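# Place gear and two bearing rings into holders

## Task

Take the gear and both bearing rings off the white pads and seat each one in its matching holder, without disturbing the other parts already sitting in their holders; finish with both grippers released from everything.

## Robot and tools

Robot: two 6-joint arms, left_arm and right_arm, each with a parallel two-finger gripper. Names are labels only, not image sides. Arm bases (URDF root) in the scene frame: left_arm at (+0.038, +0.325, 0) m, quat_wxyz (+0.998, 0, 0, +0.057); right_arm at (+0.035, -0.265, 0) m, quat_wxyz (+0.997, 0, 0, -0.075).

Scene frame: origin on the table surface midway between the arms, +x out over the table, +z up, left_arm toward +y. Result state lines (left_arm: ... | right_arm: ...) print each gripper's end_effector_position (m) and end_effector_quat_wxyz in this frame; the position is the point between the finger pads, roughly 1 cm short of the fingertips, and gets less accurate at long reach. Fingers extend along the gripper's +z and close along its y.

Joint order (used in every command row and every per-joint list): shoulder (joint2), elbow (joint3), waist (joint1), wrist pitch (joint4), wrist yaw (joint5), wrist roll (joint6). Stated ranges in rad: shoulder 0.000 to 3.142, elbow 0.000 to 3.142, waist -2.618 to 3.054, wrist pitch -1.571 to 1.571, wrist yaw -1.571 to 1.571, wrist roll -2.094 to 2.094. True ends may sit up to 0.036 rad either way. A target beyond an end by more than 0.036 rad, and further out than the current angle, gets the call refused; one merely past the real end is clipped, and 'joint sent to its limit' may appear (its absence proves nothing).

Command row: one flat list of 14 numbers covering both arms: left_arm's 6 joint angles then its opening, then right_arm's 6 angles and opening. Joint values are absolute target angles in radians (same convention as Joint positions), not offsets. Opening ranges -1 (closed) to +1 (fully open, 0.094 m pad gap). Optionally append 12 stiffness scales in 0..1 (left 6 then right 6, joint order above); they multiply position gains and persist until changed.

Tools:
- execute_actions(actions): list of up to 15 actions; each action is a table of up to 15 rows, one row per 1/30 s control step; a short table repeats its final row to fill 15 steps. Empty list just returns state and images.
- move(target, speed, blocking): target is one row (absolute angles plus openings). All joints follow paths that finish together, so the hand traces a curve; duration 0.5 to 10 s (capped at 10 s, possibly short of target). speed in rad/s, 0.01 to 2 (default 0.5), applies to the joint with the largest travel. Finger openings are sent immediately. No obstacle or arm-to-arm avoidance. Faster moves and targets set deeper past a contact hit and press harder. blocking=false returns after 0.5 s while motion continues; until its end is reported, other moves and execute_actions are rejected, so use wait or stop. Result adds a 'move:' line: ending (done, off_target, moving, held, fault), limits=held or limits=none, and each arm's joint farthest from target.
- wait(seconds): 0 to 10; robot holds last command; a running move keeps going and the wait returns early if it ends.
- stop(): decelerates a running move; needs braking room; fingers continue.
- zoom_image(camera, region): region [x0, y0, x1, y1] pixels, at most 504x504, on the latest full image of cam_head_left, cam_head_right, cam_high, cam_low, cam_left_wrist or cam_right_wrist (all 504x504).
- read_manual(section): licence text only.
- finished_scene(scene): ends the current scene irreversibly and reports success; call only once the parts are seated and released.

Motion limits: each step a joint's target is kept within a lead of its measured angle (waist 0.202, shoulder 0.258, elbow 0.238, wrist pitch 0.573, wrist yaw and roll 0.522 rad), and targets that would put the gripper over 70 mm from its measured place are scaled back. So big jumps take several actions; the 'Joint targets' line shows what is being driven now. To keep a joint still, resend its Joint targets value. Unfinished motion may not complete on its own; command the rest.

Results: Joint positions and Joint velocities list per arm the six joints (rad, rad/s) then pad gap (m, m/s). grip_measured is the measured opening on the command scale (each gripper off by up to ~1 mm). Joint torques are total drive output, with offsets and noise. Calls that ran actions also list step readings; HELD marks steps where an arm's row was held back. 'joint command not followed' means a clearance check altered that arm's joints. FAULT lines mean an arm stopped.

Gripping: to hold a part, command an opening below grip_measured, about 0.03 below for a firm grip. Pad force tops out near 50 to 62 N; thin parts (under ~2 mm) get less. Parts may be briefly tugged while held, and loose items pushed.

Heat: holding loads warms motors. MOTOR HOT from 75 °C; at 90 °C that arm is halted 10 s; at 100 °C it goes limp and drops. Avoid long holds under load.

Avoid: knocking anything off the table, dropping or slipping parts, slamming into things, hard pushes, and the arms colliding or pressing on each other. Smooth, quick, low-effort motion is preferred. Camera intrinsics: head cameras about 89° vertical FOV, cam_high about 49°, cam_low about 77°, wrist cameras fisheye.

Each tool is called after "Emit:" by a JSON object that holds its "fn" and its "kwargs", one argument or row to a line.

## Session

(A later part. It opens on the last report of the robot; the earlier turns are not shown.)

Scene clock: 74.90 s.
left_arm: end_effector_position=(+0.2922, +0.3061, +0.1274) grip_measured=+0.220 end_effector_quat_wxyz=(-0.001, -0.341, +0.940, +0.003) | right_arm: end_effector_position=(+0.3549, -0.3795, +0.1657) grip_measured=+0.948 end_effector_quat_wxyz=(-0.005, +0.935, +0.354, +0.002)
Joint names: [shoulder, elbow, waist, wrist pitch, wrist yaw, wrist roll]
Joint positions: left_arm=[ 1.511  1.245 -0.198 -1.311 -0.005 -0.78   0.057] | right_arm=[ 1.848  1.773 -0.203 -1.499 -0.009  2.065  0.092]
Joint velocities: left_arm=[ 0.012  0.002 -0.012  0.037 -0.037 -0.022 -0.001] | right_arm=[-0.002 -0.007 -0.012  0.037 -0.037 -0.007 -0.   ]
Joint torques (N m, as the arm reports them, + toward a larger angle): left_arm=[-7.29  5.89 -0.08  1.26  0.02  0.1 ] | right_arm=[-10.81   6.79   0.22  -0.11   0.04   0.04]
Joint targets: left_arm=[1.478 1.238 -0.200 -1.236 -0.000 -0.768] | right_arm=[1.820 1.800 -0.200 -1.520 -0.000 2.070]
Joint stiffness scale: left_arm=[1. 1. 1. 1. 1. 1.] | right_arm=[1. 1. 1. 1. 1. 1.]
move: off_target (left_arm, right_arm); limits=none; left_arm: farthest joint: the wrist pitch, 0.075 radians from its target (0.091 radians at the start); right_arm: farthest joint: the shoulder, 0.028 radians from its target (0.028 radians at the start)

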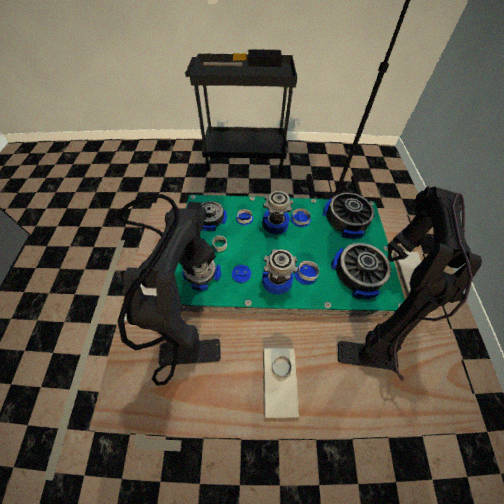

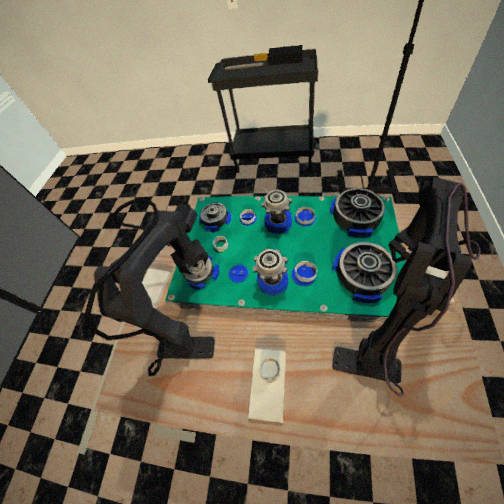

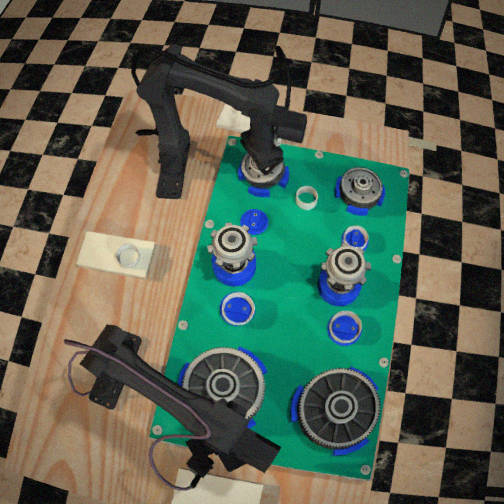

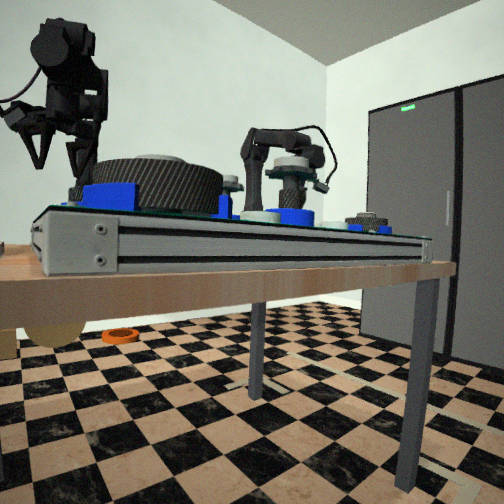

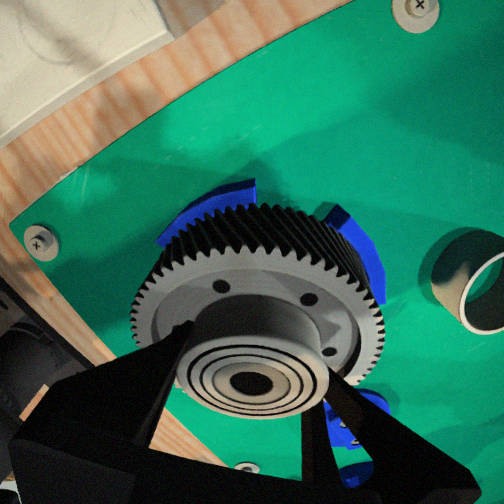

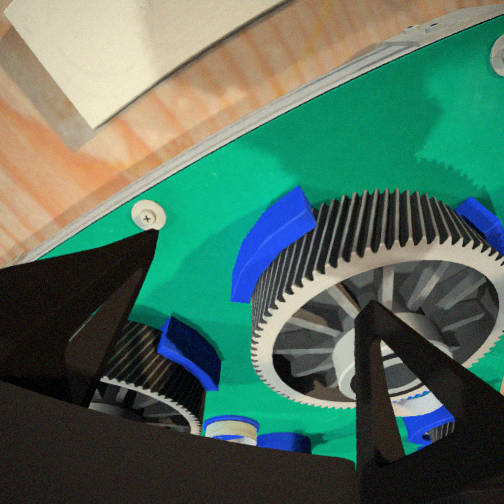

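Emit:
{"fn": "execute_actions", "kwargs": {
  "actions": []
}}

Scene clock: 77.00 s.
left_arm: end_effector_position=(+0.2922, +0.3061, +0.1274) grip_measured=+0.220 end_effector_quat_wxyz=(-0.001, -0.341, +0.940, +0.003) | right_arm: end_effector_position=(+0.3549, -0.3795, +0.1657) grip_measured=+0.948 end_effector_quat_wxyz=(-0.005, +0.935, +0.354, +0.002)
Joint names: [shoulder, elbow, waist, wrist pitch, wrist yaw, wrist roll]
Joint positions: left_arm=[ 1.511  1.245 -0.198 -1.311 -0.005 -0.78   0.057] | right_arm=[ 1.848  1.773 -0.203 -1.499 -0.009  2.065  0.092]
Joint velocities: left_arm=[ 0.002  0.012  0.022 -0.007  0.066 -0.051 -0.   ] | right_arm=[-0.007 -0.012  0.012 -0.022  0.007 -0.007 -0.001]
Joint torques (N m, as the arm reports them, + toward a larger angle): left_arm=[-7.25  5.78 -0.12  1.25  0.01  0.11] | right_arm=[-10.82   6.72   0.2   -0.1    0.05   0.07]
Joint targets: left_arm=[1.478 1.238 -0.200 -1.236 -0.000 -0.768] | right_arm=[1.820 1.800 -0.200 -1.520 0.000 2.070]
Joint stiffness scale: left_arm=[1. 1. 1. 1. 1. 1.] | right_arm=[1. 1. 1. 1. 1. 1.]

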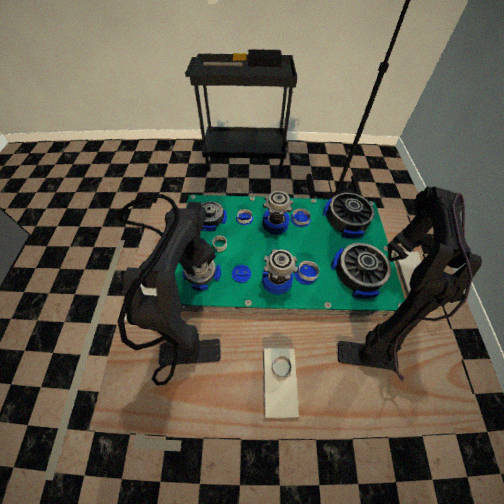

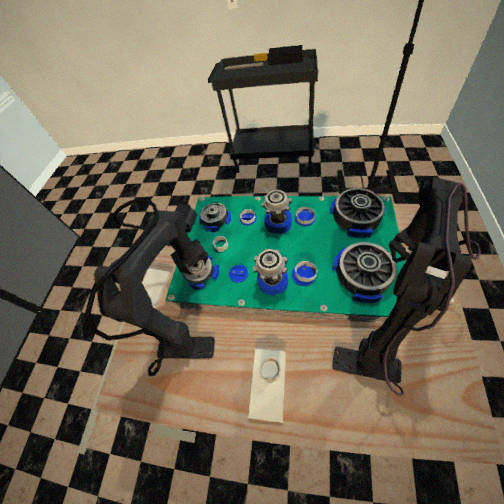

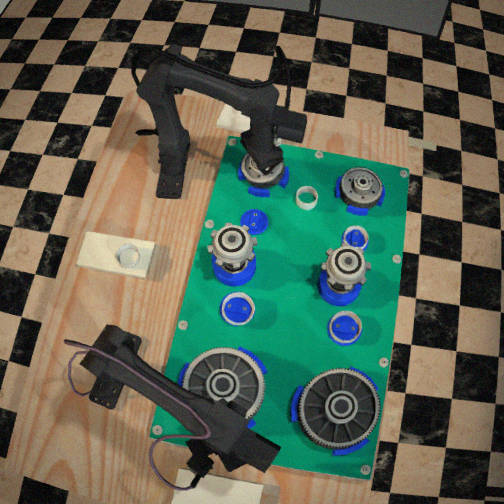

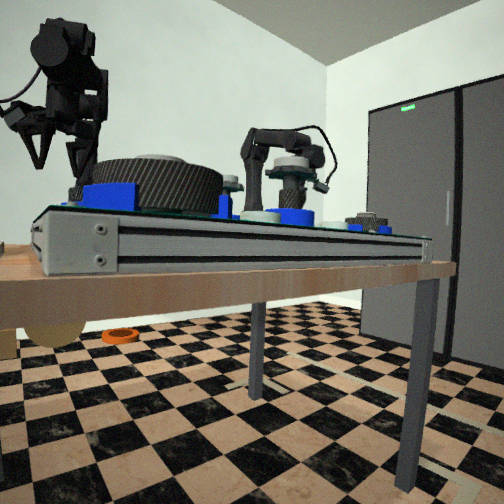

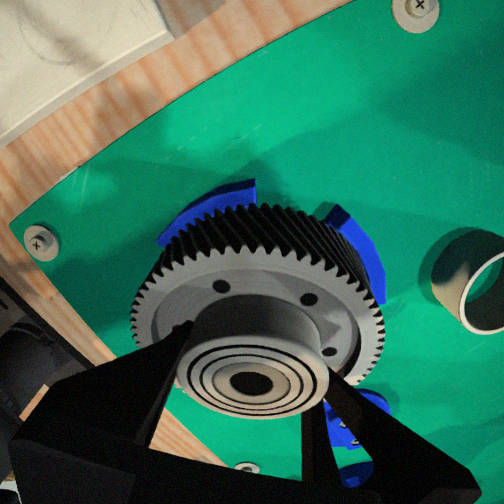

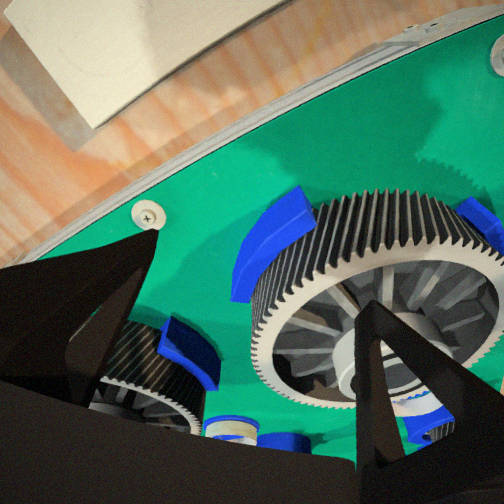

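Emit:
{"fn": "zoom_image", "kwargs": {
  "camera": "cam_left_wrist",
  "region": [120, 150, 420, 400]
}}

Emit:
{"fn": "zoom_image", "kwargs": {
  "camera": "cam_high",
  "region": [225, 135, 305, 205]
}}

Region (120, 150, 420, 400) of cam_left_wrist's 504x504 image, scaled by 1.680, with more detail than that image has.

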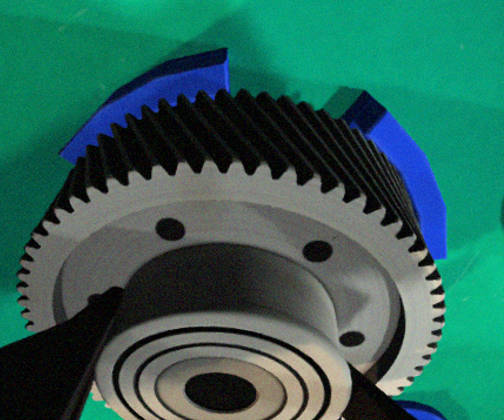

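Region (225, 135, 305, 205) of cam_high's 504x504 image, scaled by 6.300, with more detail than that image has; it fills the top 441 rows of this view, and the rest is white.

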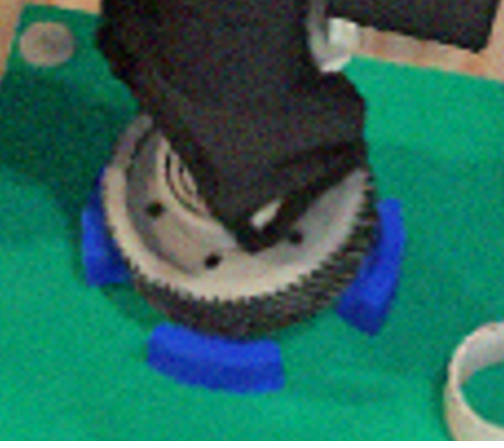

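Emit:
{"fn": "move", "kwargs": {
  "target": [1.478,1.368,-0.2,-1.347,0,-0.768,0.18,1.82,1.80,-0.2,-1.52,0,2.07,0.95],
  "speed": 0.15
}}

Scene clock: 79.70 s.
left_arm: end_effector_position=(+0.2958, +0.3048, +0.1329) grip_measured=+0.220 end_effector_quat_wxyz=(-0.002, -0.339, +0.941, +0.001) | right_arm: end_effector_position=(+0.3549, -0.3795, +0.1657) grip_measured=+0.948 end_effector_quat_wxyz=(-0.005, +0.935, +0.354, +0.002)
Joint names: [shoulder, elbow, waist, wrist pitch, wrist yaw, wrist roll]
Joint positions: left_arm=[ 1.524  1.28  -0.198 -1.331  0.    -0.776  0.057] | right_arm=[ 1.848  1.773 -0.203 -1.499 -0.009  2.065  0.092]
Joint velocities: left_arm=[-0.007  0.007 -0.002  0.037 -0.066 -0.051  0.001] | right_arm=[ 0.007 -0.017 -0.007 -0.051 -0.022  0.022  0.001]
Joint torques (N m, as the arm reports them, + toward a larger angle): left_arm=[-8.51 14.25 -0.11  0.16 -0.03  0.06] | right_arm=[-10.84   6.76   0.2   -0.1    0.04   0.05]
Joint targets: left_arm=[1.478 1.368 -0.200 -1.347 0.000 -0.768] | right_arm=[1.820 1.800 -0.200 -1.520 -0.000 2.070]
Joint stiffness scale: left_arm=[1. 1. 1. 1. 1. 1.] | right_arm=[1. 1. 1. 1. 1. 1.]
move: off_target (left_arm, right_arm); limits=none; left_arm: farthest joint: the elbow, 0.088 radians from its target (0.123 radians at the start); right_arm: farthest joint: the shoulder, 0.028 radians from its target (0.028 radians at the start)

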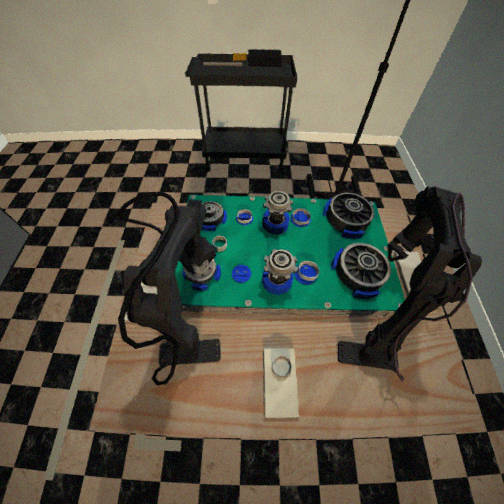

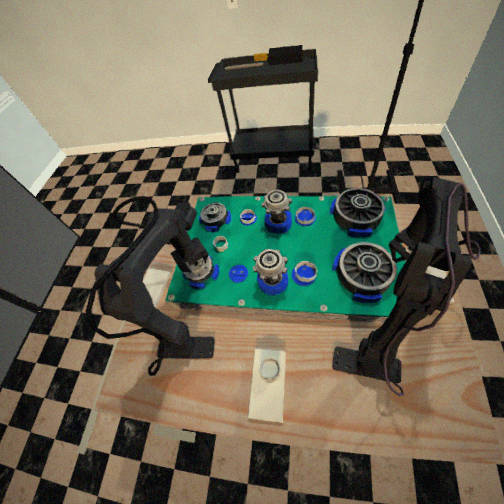

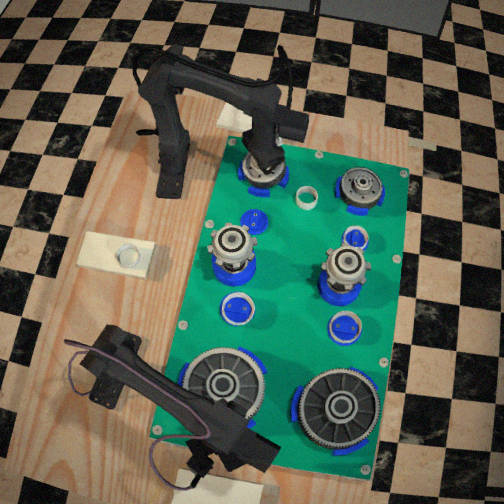

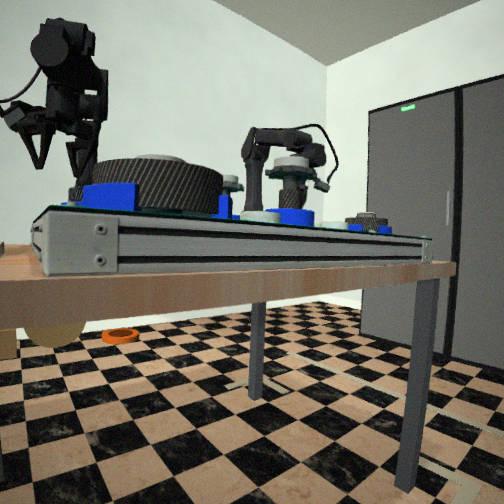

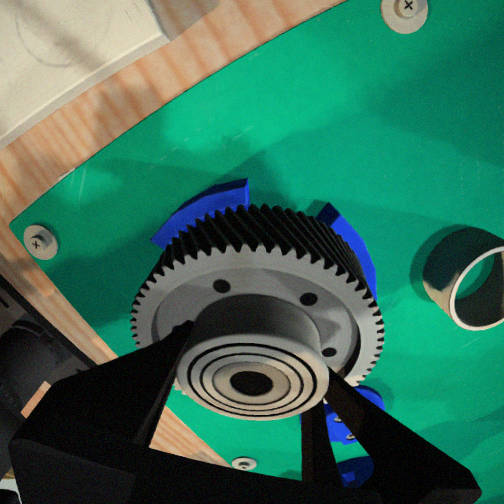

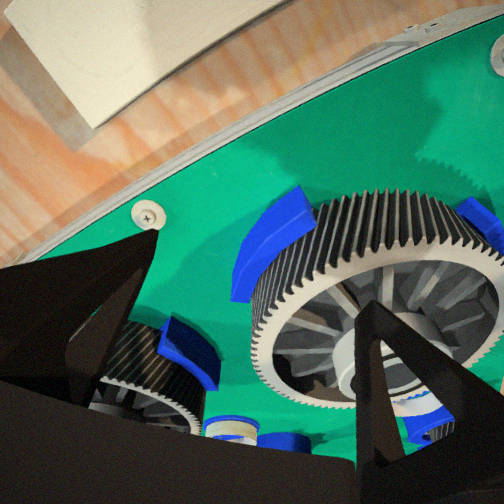

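Emit:
{"fn": "move", "kwargs": {
  "target": [1.478,1.245,-0.188,-1.243,0,-0.768,0.18,1.82,1.80,-0.2,-1.52,0,2.07,0.95],
  "speed": 0.08
}}

Emit:
{"fn": "zoom_image", "kwargs": {
  "camera": "cam_high",
  "region": [225, 135, 305, 205]
}}

Scene clock: 81.57 s.
left_arm: end_effector_position=(+0.2923, +0.3048, +0.1272) grip_measured=+0.220 end_effector_quat_wxyz=(-0.004, -0.339, +0.941, +0.003) | right_arm: end_effector_position=(+0.3549, -0.3795, +0.1657) grip_measured=+0.948 end_effector_quat_wxyz=(-0.005, +0.935, +0.354, +0.002)
Joint names: [shoulder, elbow, waist, wrist pitch, wrist yaw, wrist roll]
Joint positions: left_arm=[ 1.515  1.249 -0.201 -1.313 -0.002 -0.778  0.057] | right_arm=[ 1.848  1.773 -0.203 -1.499 -0.009  2.065  0.092]
Joint velocities: left_arm=[ 0.002  0.017 -0.012 -0.007  0.081 -0.081 -0.001] | right_arm=[ 0.002  0.007 -0.002 -0.007  0.022 -0.022  0.   ]
Joint torques (N m, as the arm reports them, + toward a larger angle): left_arm=[-7.61  6.18  1.13  1.19 -0.01  0.08] | right_arm=[-10.85   6.75   0.25  -0.11   0.04   0.06]
Joint targets: left_arm=[1.478 1.245 -0.188 -1.243 0.000 -0.768] | right_arm=[1.820 1.800 -0.200 -1.520 -0.000 2.070]
Joint stiffness scale: left_arm=[1. 1. 1. 1. 1. 1.] | right_arm=[1. 1. 1. 1. 1. 1.]
move: off_target (left_arm, right_arm); limits=none; left_arm: farthest joint: the wrist pitch, 0.070 radians from its target (0.089 radians at the start); right_arm: farthest joint: the shoulder, 0.028 radians from its target (0.028 radians at the start)

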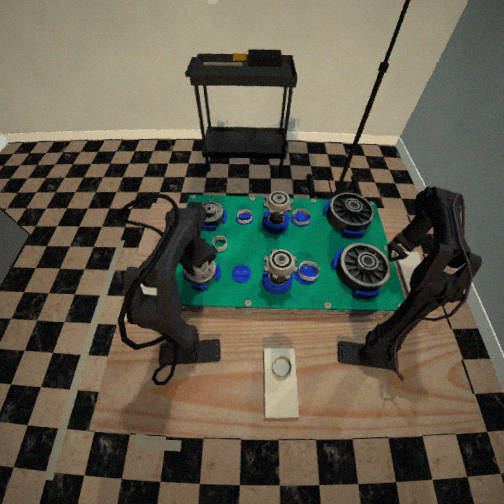

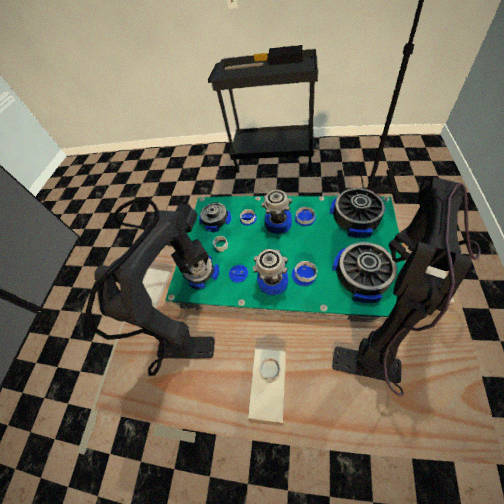

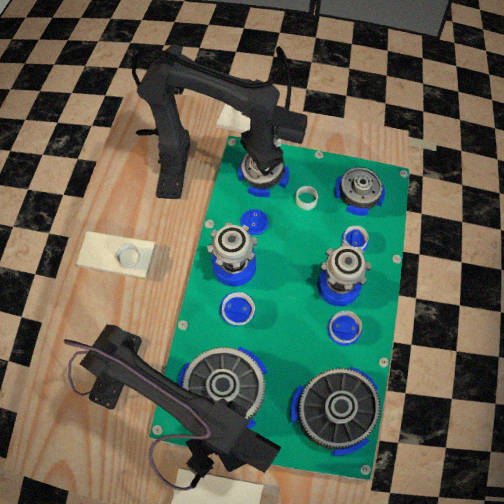

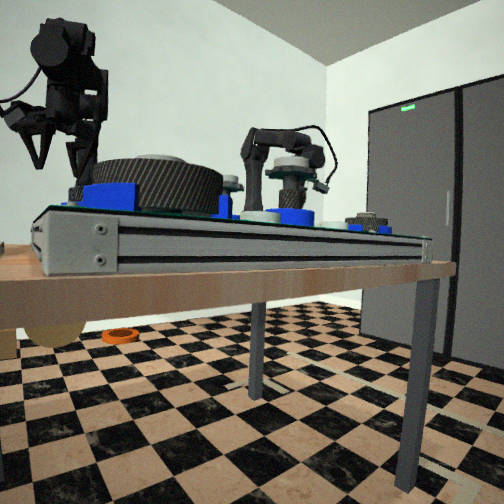

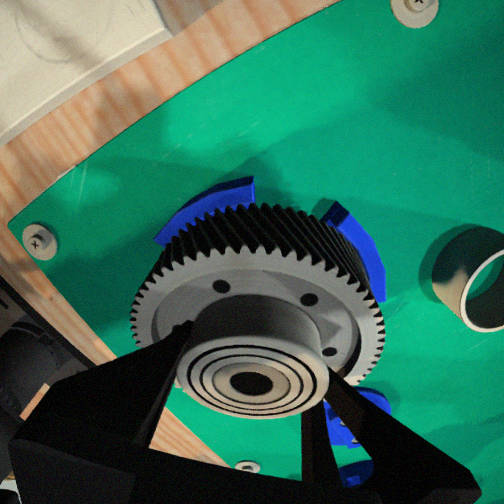

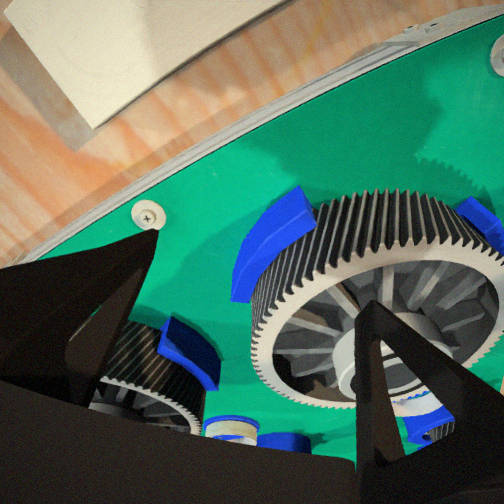

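Region (225, 135, 305, 205) of cam_high's 504x504 image, scaled by 6.300, with more detail than that image has; it fills the top 441 rows of this view, and the rest is white.

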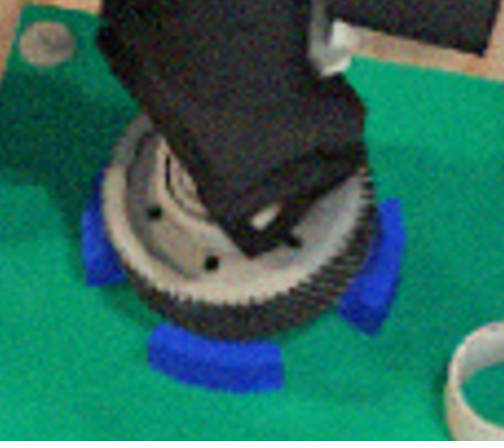

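Emit:
{"fn": "move", "kwargs": {
  "target": [1.486,1.375,-0.2,-1.347,0,-0.768,0.18,1.82,1.80,-0.2,-1.52,0,2.07,0.95],
  "speed": 0.15
}}

Emit:
{"fn": "zoom_image", "kwargs": {
  "camera": "cam_left_wrist",
  "region": [120, 150, 420, 400]
}}

Scene clock: 83.53 s.
left_arm: end_effector_position=(+0.2976, +0.3040, +0.1328) grip_measured=+0.220 end_effector_quat_wxyz=(-0.003, -0.338, +0.941, +0.001) | right_arm: end_effector_position=(+0.3549, -0.3795, +0.1657) grip_measured=+0.948 end_effector_quat_wxyz=(-0.005, +0.935, +0.354, +0.002)
Joint names: [shoulder, elbow, waist, wrist pitch, wrist yaw, wrist roll]
Joint positions: left_arm=[ 1.532  1.287 -0.201 -1.332  0.    -0.776  0.057] | right_arm=[ 1.848  1.773 -0.203 -1.499 -0.009  2.065  0.092]
Joint velocities: left_arm=[ 0.007 -0.007 -0.017  0.051 -0.066 -0.037 -0.   ] | right_arm=[-0.007 -0.007 -0.007 -0.022  0.007 -0.051 -0.001]
Joint torques (N m, as the arm reports them, + toward a larger angle): left_arm=[-8.51 14.31  0.14  0.17 -0.03  0.05] | right_arm=[-10.86   6.79   0.24  -0.1    0.04   0.04]
Joint targets: left_arm=[1.486 1.375 -0.200 -1.347 0.000 -0.768] | right_arm=[1.820 1.800 -0.200 -1.520 0.000 2.070]
Joint stiffness scale: left_arm=[1. 1. 1. 1. 1. 1.] | right_arm=[1. 1. 1. 1. 1. 1.]
move: off_target (left_arm, right_arm); limits=none; left_arm: farthest joint: the elbow, 0.088 radians from its target (0.126 radians at the start); right_arm: farthest joint: the shoulder, 0.028 radians from its target (0.028 radians at the start)

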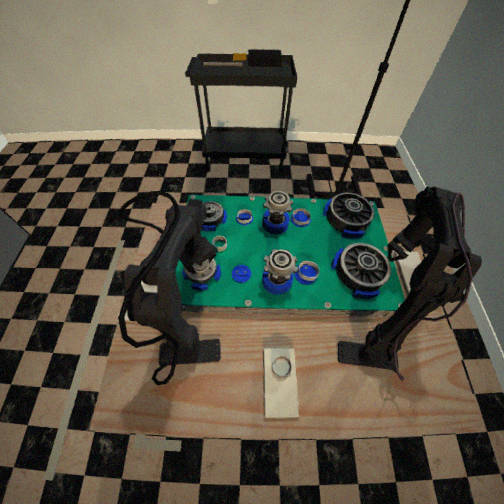

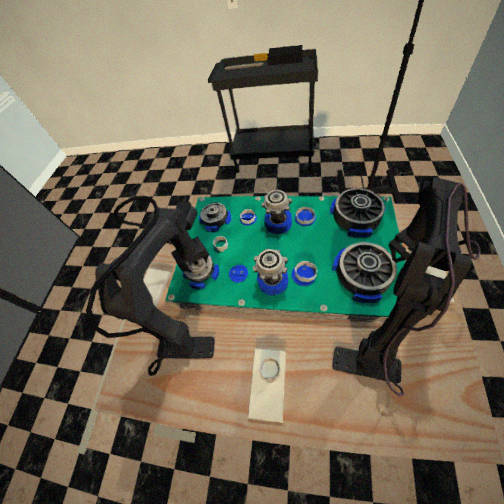

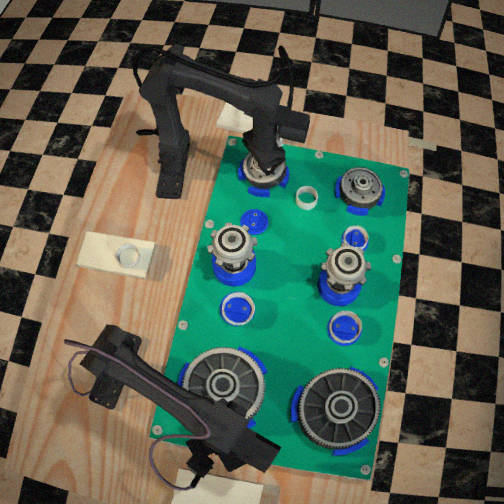

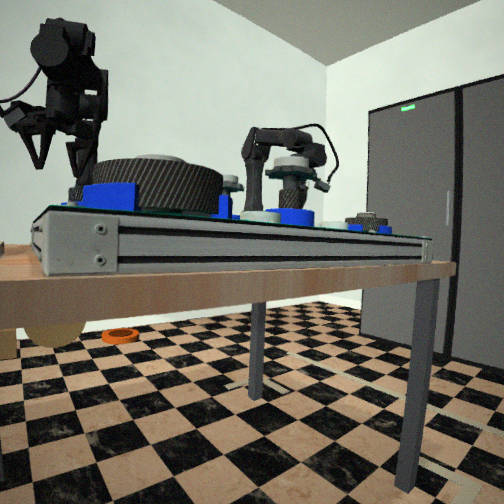

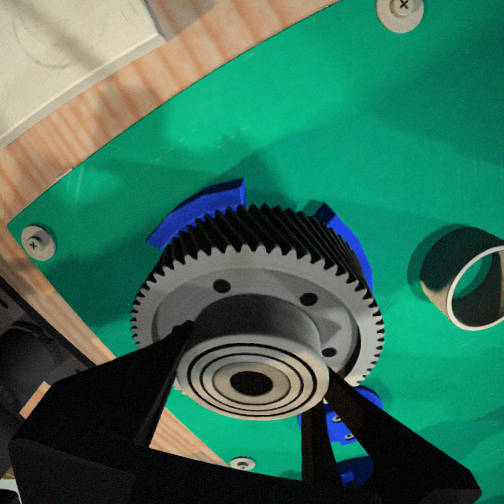

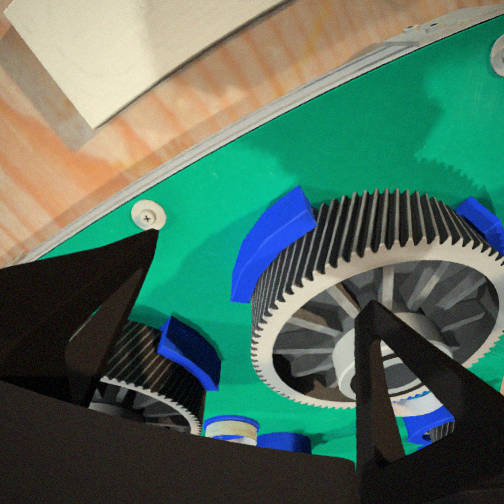

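Region (120, 150, 420, 400) of cam_left_wrist's 504x504 image, scaled by 1.680, with more detail than that image has.

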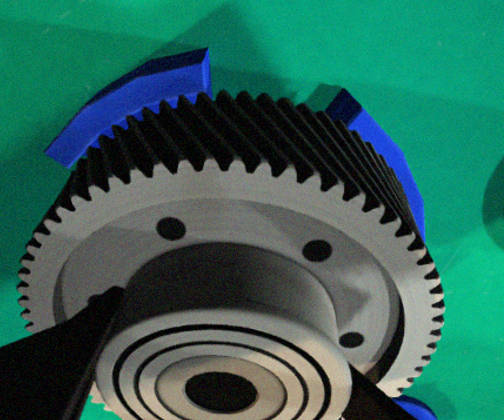

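Emit:
{"fn": "execute_actions", "kwargs": {
  "actions": [
    [[1.486,1.36,-0.195,-1.347,0,-0.768,0.18,1.82,1.80,-0.2,-1.52,0,2.07,0.95],[1.486,1.345,-0.19,-1.347,0,-0.768,0.18,1.82,1.80,-0.2,-1.52,0,2.07,0.95],[1.486,1.335,-0.185,-1.347,0,-0.768,0.18,1.82,1.80,-0.2,-1.52,0,2.07,0.95]],
    [[1.486,1.328,-0.185,-1.34,0,-0.768,0.18,1.82,1.80,-0.2,-1.52,0,2.07,0.95],[1.486,1.324,-0.185,-1.337,0,-0.768,0.18,1.82,1.80,-0.2,-1.52,0,2.07,0.95],[1.486,1.320,-0.185,-1.334,0,-0.768,0.18,1.82,1.80,-0.2,-1.52,0,2.07,0.95],[1.486,1.316,-0.185,-1.331,0,-0.768,0.18,1.82,1.80,-0.2,-1.52,0,2.07,0.95],[1.486,1.312,-0.185,-1.328,0,-0.768,0.18,1.82,1.80,-0.2,-1.52,0,2.07,0.95]]
  ]
}}

Emit:
{"fn": "zoom_image", "kwargs": {
  "camera": "cam_left_wrist",
  "region": [120, 150, 420, 400]
}}

Scene clock: 86.07 s.
left_arm: end_effector_position=(+0.2945, +0.3058, +0.1295) grip_measured=+0.220 end_effector_quat_wxyz=(-0.009, -0.341, +0.940, +0.003) | right_arm: end_effector_position=(+0.3549, -0.3795, +0.1657) grip_measured=+0.948 end_effector_quat_wxyz=(-0.005, +0.935, +0.354, +0.002)
Joint names: [shoulder, elbow, waist, wrist pitch, wrist yaw, wrist roll]
Joint positions: left_arm=[ 1.532  1.274 -0.194 -1.332  0.002 -0.775  0.057] | right_arm=[ 1.848  1.773 -0.203 -1.499 -0.009  2.065  0.092]
Joint velocities: left_arm=[-0.002 -0.032  0.002  0.051 -0.066  0.007 -0.001] | right_arm=[ 0.017 -0.002  0.002 -0.037 -0.022 -0.007 -0.   ]
Joint torques (N m, as the arm reports them, + toward a larger angle): left_arm=[-8.47  9.91  0.74  0.35 -0.04  0.06] | right_arm=[-10.86   6.78   0.25  -0.09   0.03   0.06]
Joint targets: left_arm=[1.486 1.312 -0.185 -1.328 -0.000 -0.768] | right_arm=[1.820 1.800 -0.200 -1.520 -0.000 2.070]
Joint stiffness scale: left_arm=[1. 1. 1. 1. 1. 1.] | right_arm=[1. 1. 1. 1. 1. 1.]
Step readings (joint positions; steps 1 to 15: 1st action; 16 to 30: 2nd action):
0: left_arm=[1.532 1.287 -0.201 -1.332 0.000 -0.776] | right_arm=[1.848 1.773 -0.203 -1.499 -0.009 2.065]
1: left_arm=[1.532 1.287 -0.201 -1.332 0.000 -0.776] | right_arm=[1.848 1.773 -0.203 -1.499 -0.009 2.065]
2: left_arm=[1.532 1.287 -0.201 -1.332 0.000 -0.776] | right_arm=[1.848 1.773 -0.203 -1.499 -0.009 2.065]
4: left_arm=[1.532 1.287 -0.199 -1.332 0.002 -0.775] | right_arm=[1.848 1.773 -0.203 -1.499 -0.009 2.065]
8: left_arm=[1.532 1.287 -0.194 -1.332 0.003 -0.775] | right_arm=[1.848 1.773 -0.203 -1.499 -0.009 2.065]
15: left_arm=[1.532 1.287 -0.194 -1.332 0.003 -0.775] | right_arm=[1.848 1.773 -0.203 -1.499 -0.009 2.065]
16: left_arm=[1.532 1.287 -0.194 -1.332 0.003 -0.775] | right_arm=[1.848 1.773 -0.203 -1.499 -0.009 2.065]
17: left_arm=[1.532 1.287 -0.194 -1.332 0.003 -0.775] | right_arm=[1.848 1.773 -0.203 -1.499 -0.009 2.065]
19: left_arm=[1.532 1.287 -0.194 -1.332 0.003 -0.775] | right_arm=[1.848 1.773 -0.203 -1.499 -0.009 2.065]
23: left_arm=[1.532 1.276 -0.194 -1.328 0.003 -0.775] | right_arm=[1.848 1.773 -0.203 -1.499 -0.009 2.065]
30: Joint positions above

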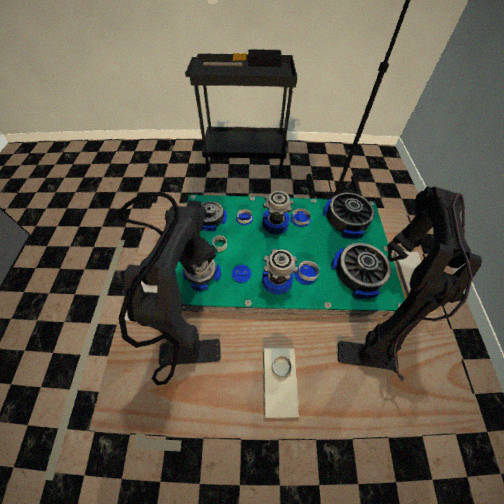

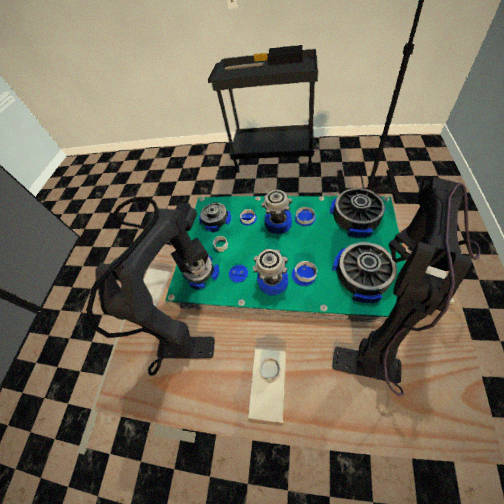

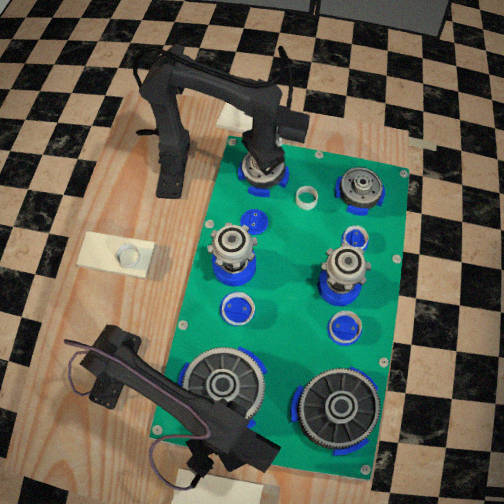

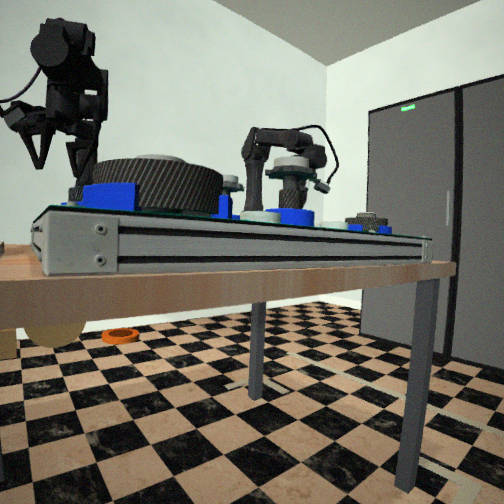

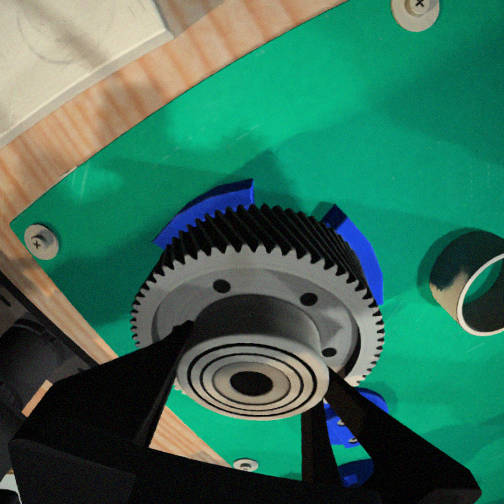

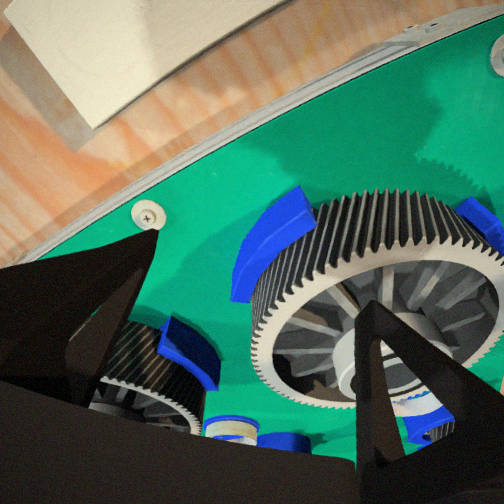

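Region (120, 150, 420, 400) of cam_left_wrist's 504x504 image, scaled by 1.680, with more detail than that image has.

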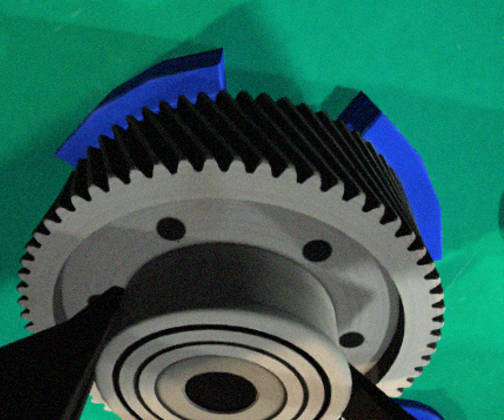

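Emit:
{"fn": "zoom_image", "kwargs": {
  "camera": "cam_head_right",
  "region": [170, 245, 230, 300]
}}

Emit:
{"fn": "zoom_image", "kwargs": {
  "camera": "cam_head_right",
  "region": [190, 190, 250, 245]
}}

Region (170, 245, 230, 300) of cam_head_right's 504x504 image, scaled by 8.400, with more detail than that image has; it fills the top 462 rows of this view, and the rest is white.

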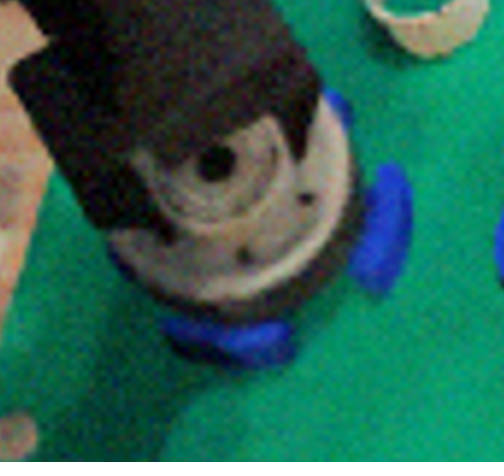

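Region (190, 190, 250, 245) of cam_head_right's 504x504 image, scaled by 8.400, with more detail than that image has; it fills the top 462 rows of this view, and the rest is white.

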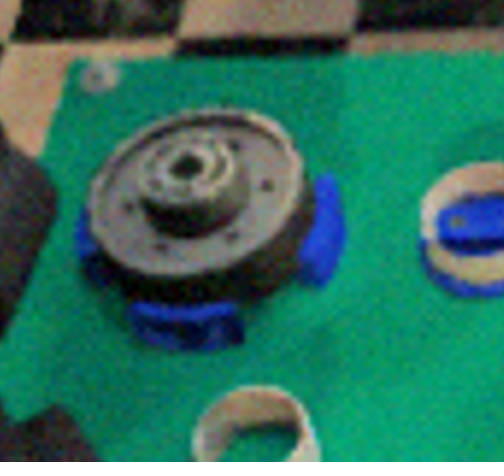

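Emit:
{"fn": "execute_actions", "kwargs": {
  "actions": [
    [[1.486,1.312,-0.185,-1.32,0,-0.768,0.18,1.82,1.80,-0.2,-1.52,0,2.07,0.95],[1.486,1.312,-0.185,-1.315,0,-0.768,0.18,1.82,1.80,-0.2,-1.52,0,2.07,0.95],[1.486,1.312,-0.185,-1.31,0,-0.768,0.18,1.82,1.80,-0.2,-1.52,0,2.07,0.95],[1.486,1.312,-0.185,-1.305,0,-0.768,0.18,1.82,1.80,-0.2,-1.52,0,2.07,0.95]],
    [[1.486,1.309,-0.185,-1.302,0,-0.768,0.18,1.82,1.80,-0.2,-1.52,0,2.07,0.95],[1.486,1.306,-0.185,-1.299,0,-0.768,0.18,1.82,1.80,-0.2,-1.52,0,2.07,0.95],[1.486,1.303,-0.185,-1.296,0,-0.768,0.18,1.82,1.80,-0.2,-1.52,0,2.07,0.95],[1.486,1.300,-0.185,-1.293,0,-0.768,0.18,1.82,1.80,-0.2,-1.52,0,2.07,0.95],[1.486,1.297,-0.185,-1.290,0,-0.768,0.18,1.82,1.80,-0.2,-1.52,0,2.07,0.95],[1.486,1.294,-0.185,-1.287,0,-0.768,0.18,1.82,1.80,-0.2,-1.52,0,2.07,0.95]]
  ]
}}

Scene clock: 88.27 s.
left_arm: end_effector_position=(+0.2948, +0.3058, +0.1291) grip_measured=+0.220 end_effector_quat_wxyz=(-0.008, -0.341, +0.940, +0.002) | right_arm: end_effector_position=(+0.3549, -0.3795, +0.1657) grip_measured=+0.948 end_effector_quat_wxyz=(-0.005, +0.935, +0.354, +0.002)
Joint names: [shoulder, elbow, waist, wrist pitch, wrist yaw, wrist roll]
Joint positions: left_arm=[ 1.532  1.273 -0.194 -1.329  0.002 -0.775  0.057] | right_arm=[ 1.848  1.773 -0.203 -1.499 -0.009  2.065  0.092]
Joint velocities: left_arm=[ 0.002 -0.017 -0.007  0.022 -0.051 -0.007 -0.   ] | right_arm=[ 0.002 -0.017 -0.002 -0.066  0.022 -0.037 -0.   ]
Joint torques (N m, as the arm reports them, + toward a larger angle): left_arm=[-8.54  8.42  0.71  0.81 -0.05  0.05] | right_arm=[-10.84   6.75   0.28  -0.1    0.04   0.05]
Joint targets: left_arm=[1.486 1.294 -0.185 -1.287 0.000 -0.768] | right_arm=[1.820 1.800 -0.200 -1.520 0.000 2.070]
Joint stiffness scale: left_arm=[1. 1. 1. 1. 1. 1.] | right_arm=[1. 1. 1. 1. 1. 1.]
Step readings (joint positions; steps 1 to 15: 1st action; 16 to 30: 2nd action):
0: left_arm=[1.532 1.274 -0.194 -1.332 0.002 -0.775] | right_arm=[1.848 1.773 -0.203 -1.499 -0.009 2.065]
1: left_arm=[1.532 1.274 -0.194 -1.332 0.002 -0.775] | right_arm=[1.848 1.773 -0.203 -1.499 -0.009 2.065]
2: left_arm=[1.532 1.274 -0.194 -1.332 0.002 -0.775] | right_arm=[1.848 1.773 -0.203 -1.499 -0.009 2.065]
4: left_arm=[1.532 1.274 -0.194 -1.331 0.002 -0.775] | right_arm=[1.848 1.773 -0.203 -1.499 -0.009 2.065]
8: left_arm=[1.532 1.274 -0.194 -1.331 0.002 -0.775] | right_arm=[1.848 1.773 -0.203 -1.499 -0.009 2.065]
15: left_arm=[1.532 1.274 -0.194 -1.331 0.002 -0.775] | right_arm=[1.848 1.773 -0.203 -1.499 -0.009 2.065]
16: left_arm=[1.532 1.274 -0.194 -1.331 0.002 -0.775] | right_arm=[1.848 1.773 -0.203 -1.499 -0.009 2.065]
17: left_arm=[1.532 1.274 -0.194 -1.331 0.002 -0.775] | right_arm=[1.848 1.773 -0.203 -1.499 -0.009 2.065]
19: left_arm=[1.532 1.274 -0.194 -1.330 0.002 -0.775] | right_arm=[1.848 1.773 -0.203 -1.499 -0.009 2.065]
23: left_arm=[1.532 1.273 -0.194 -1.329 0.002 -0.775] | right_arm=[1.848 1.773 -0.203 -1.499 -0.009 2.065]
30: Joint positions above

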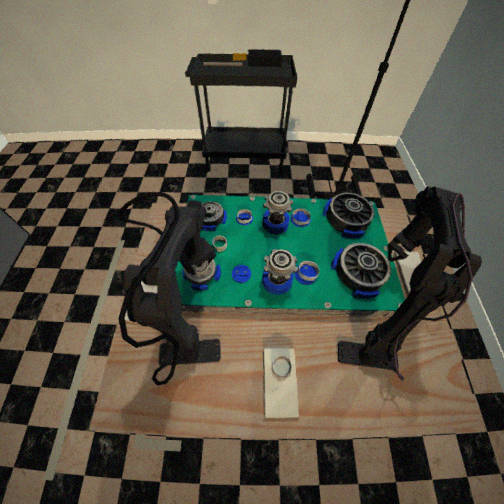

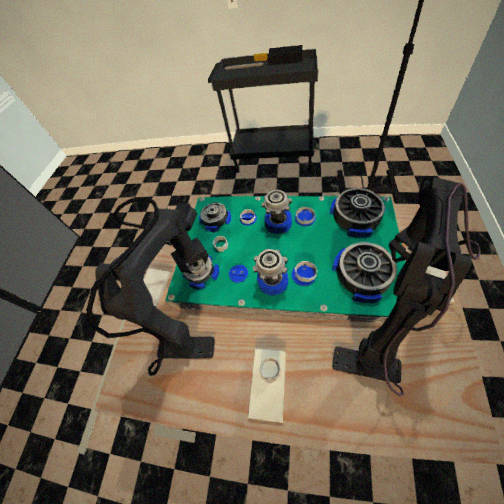

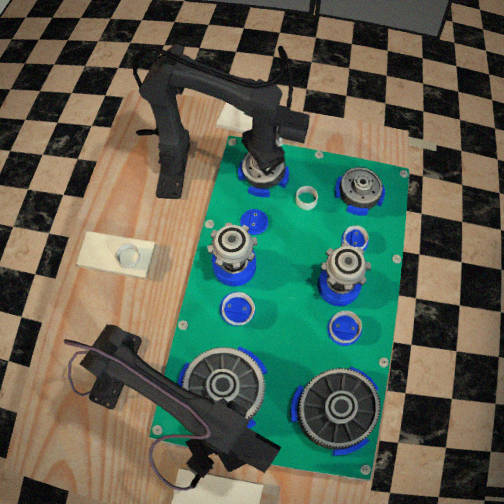

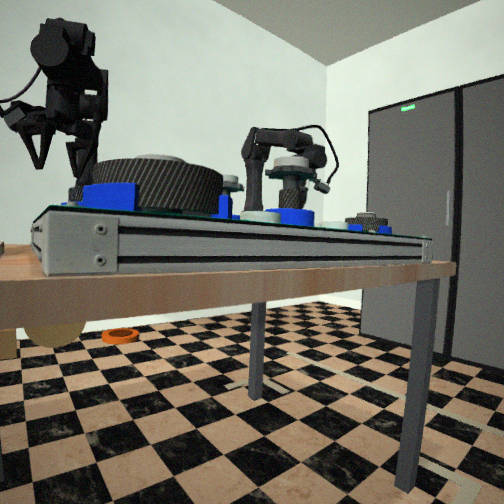

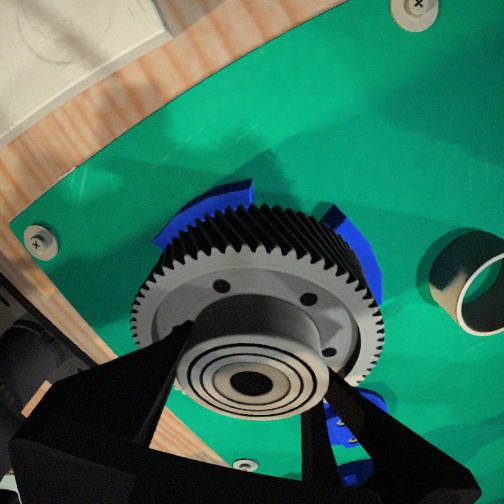

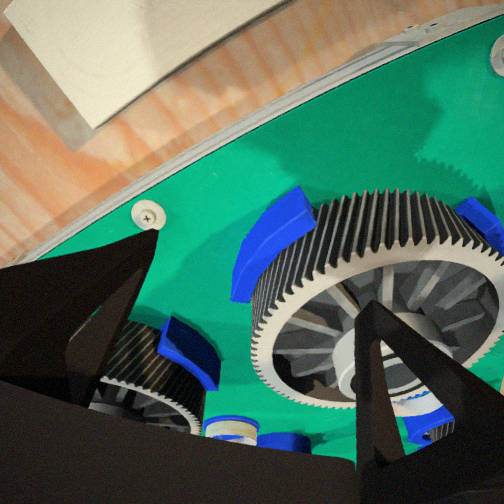

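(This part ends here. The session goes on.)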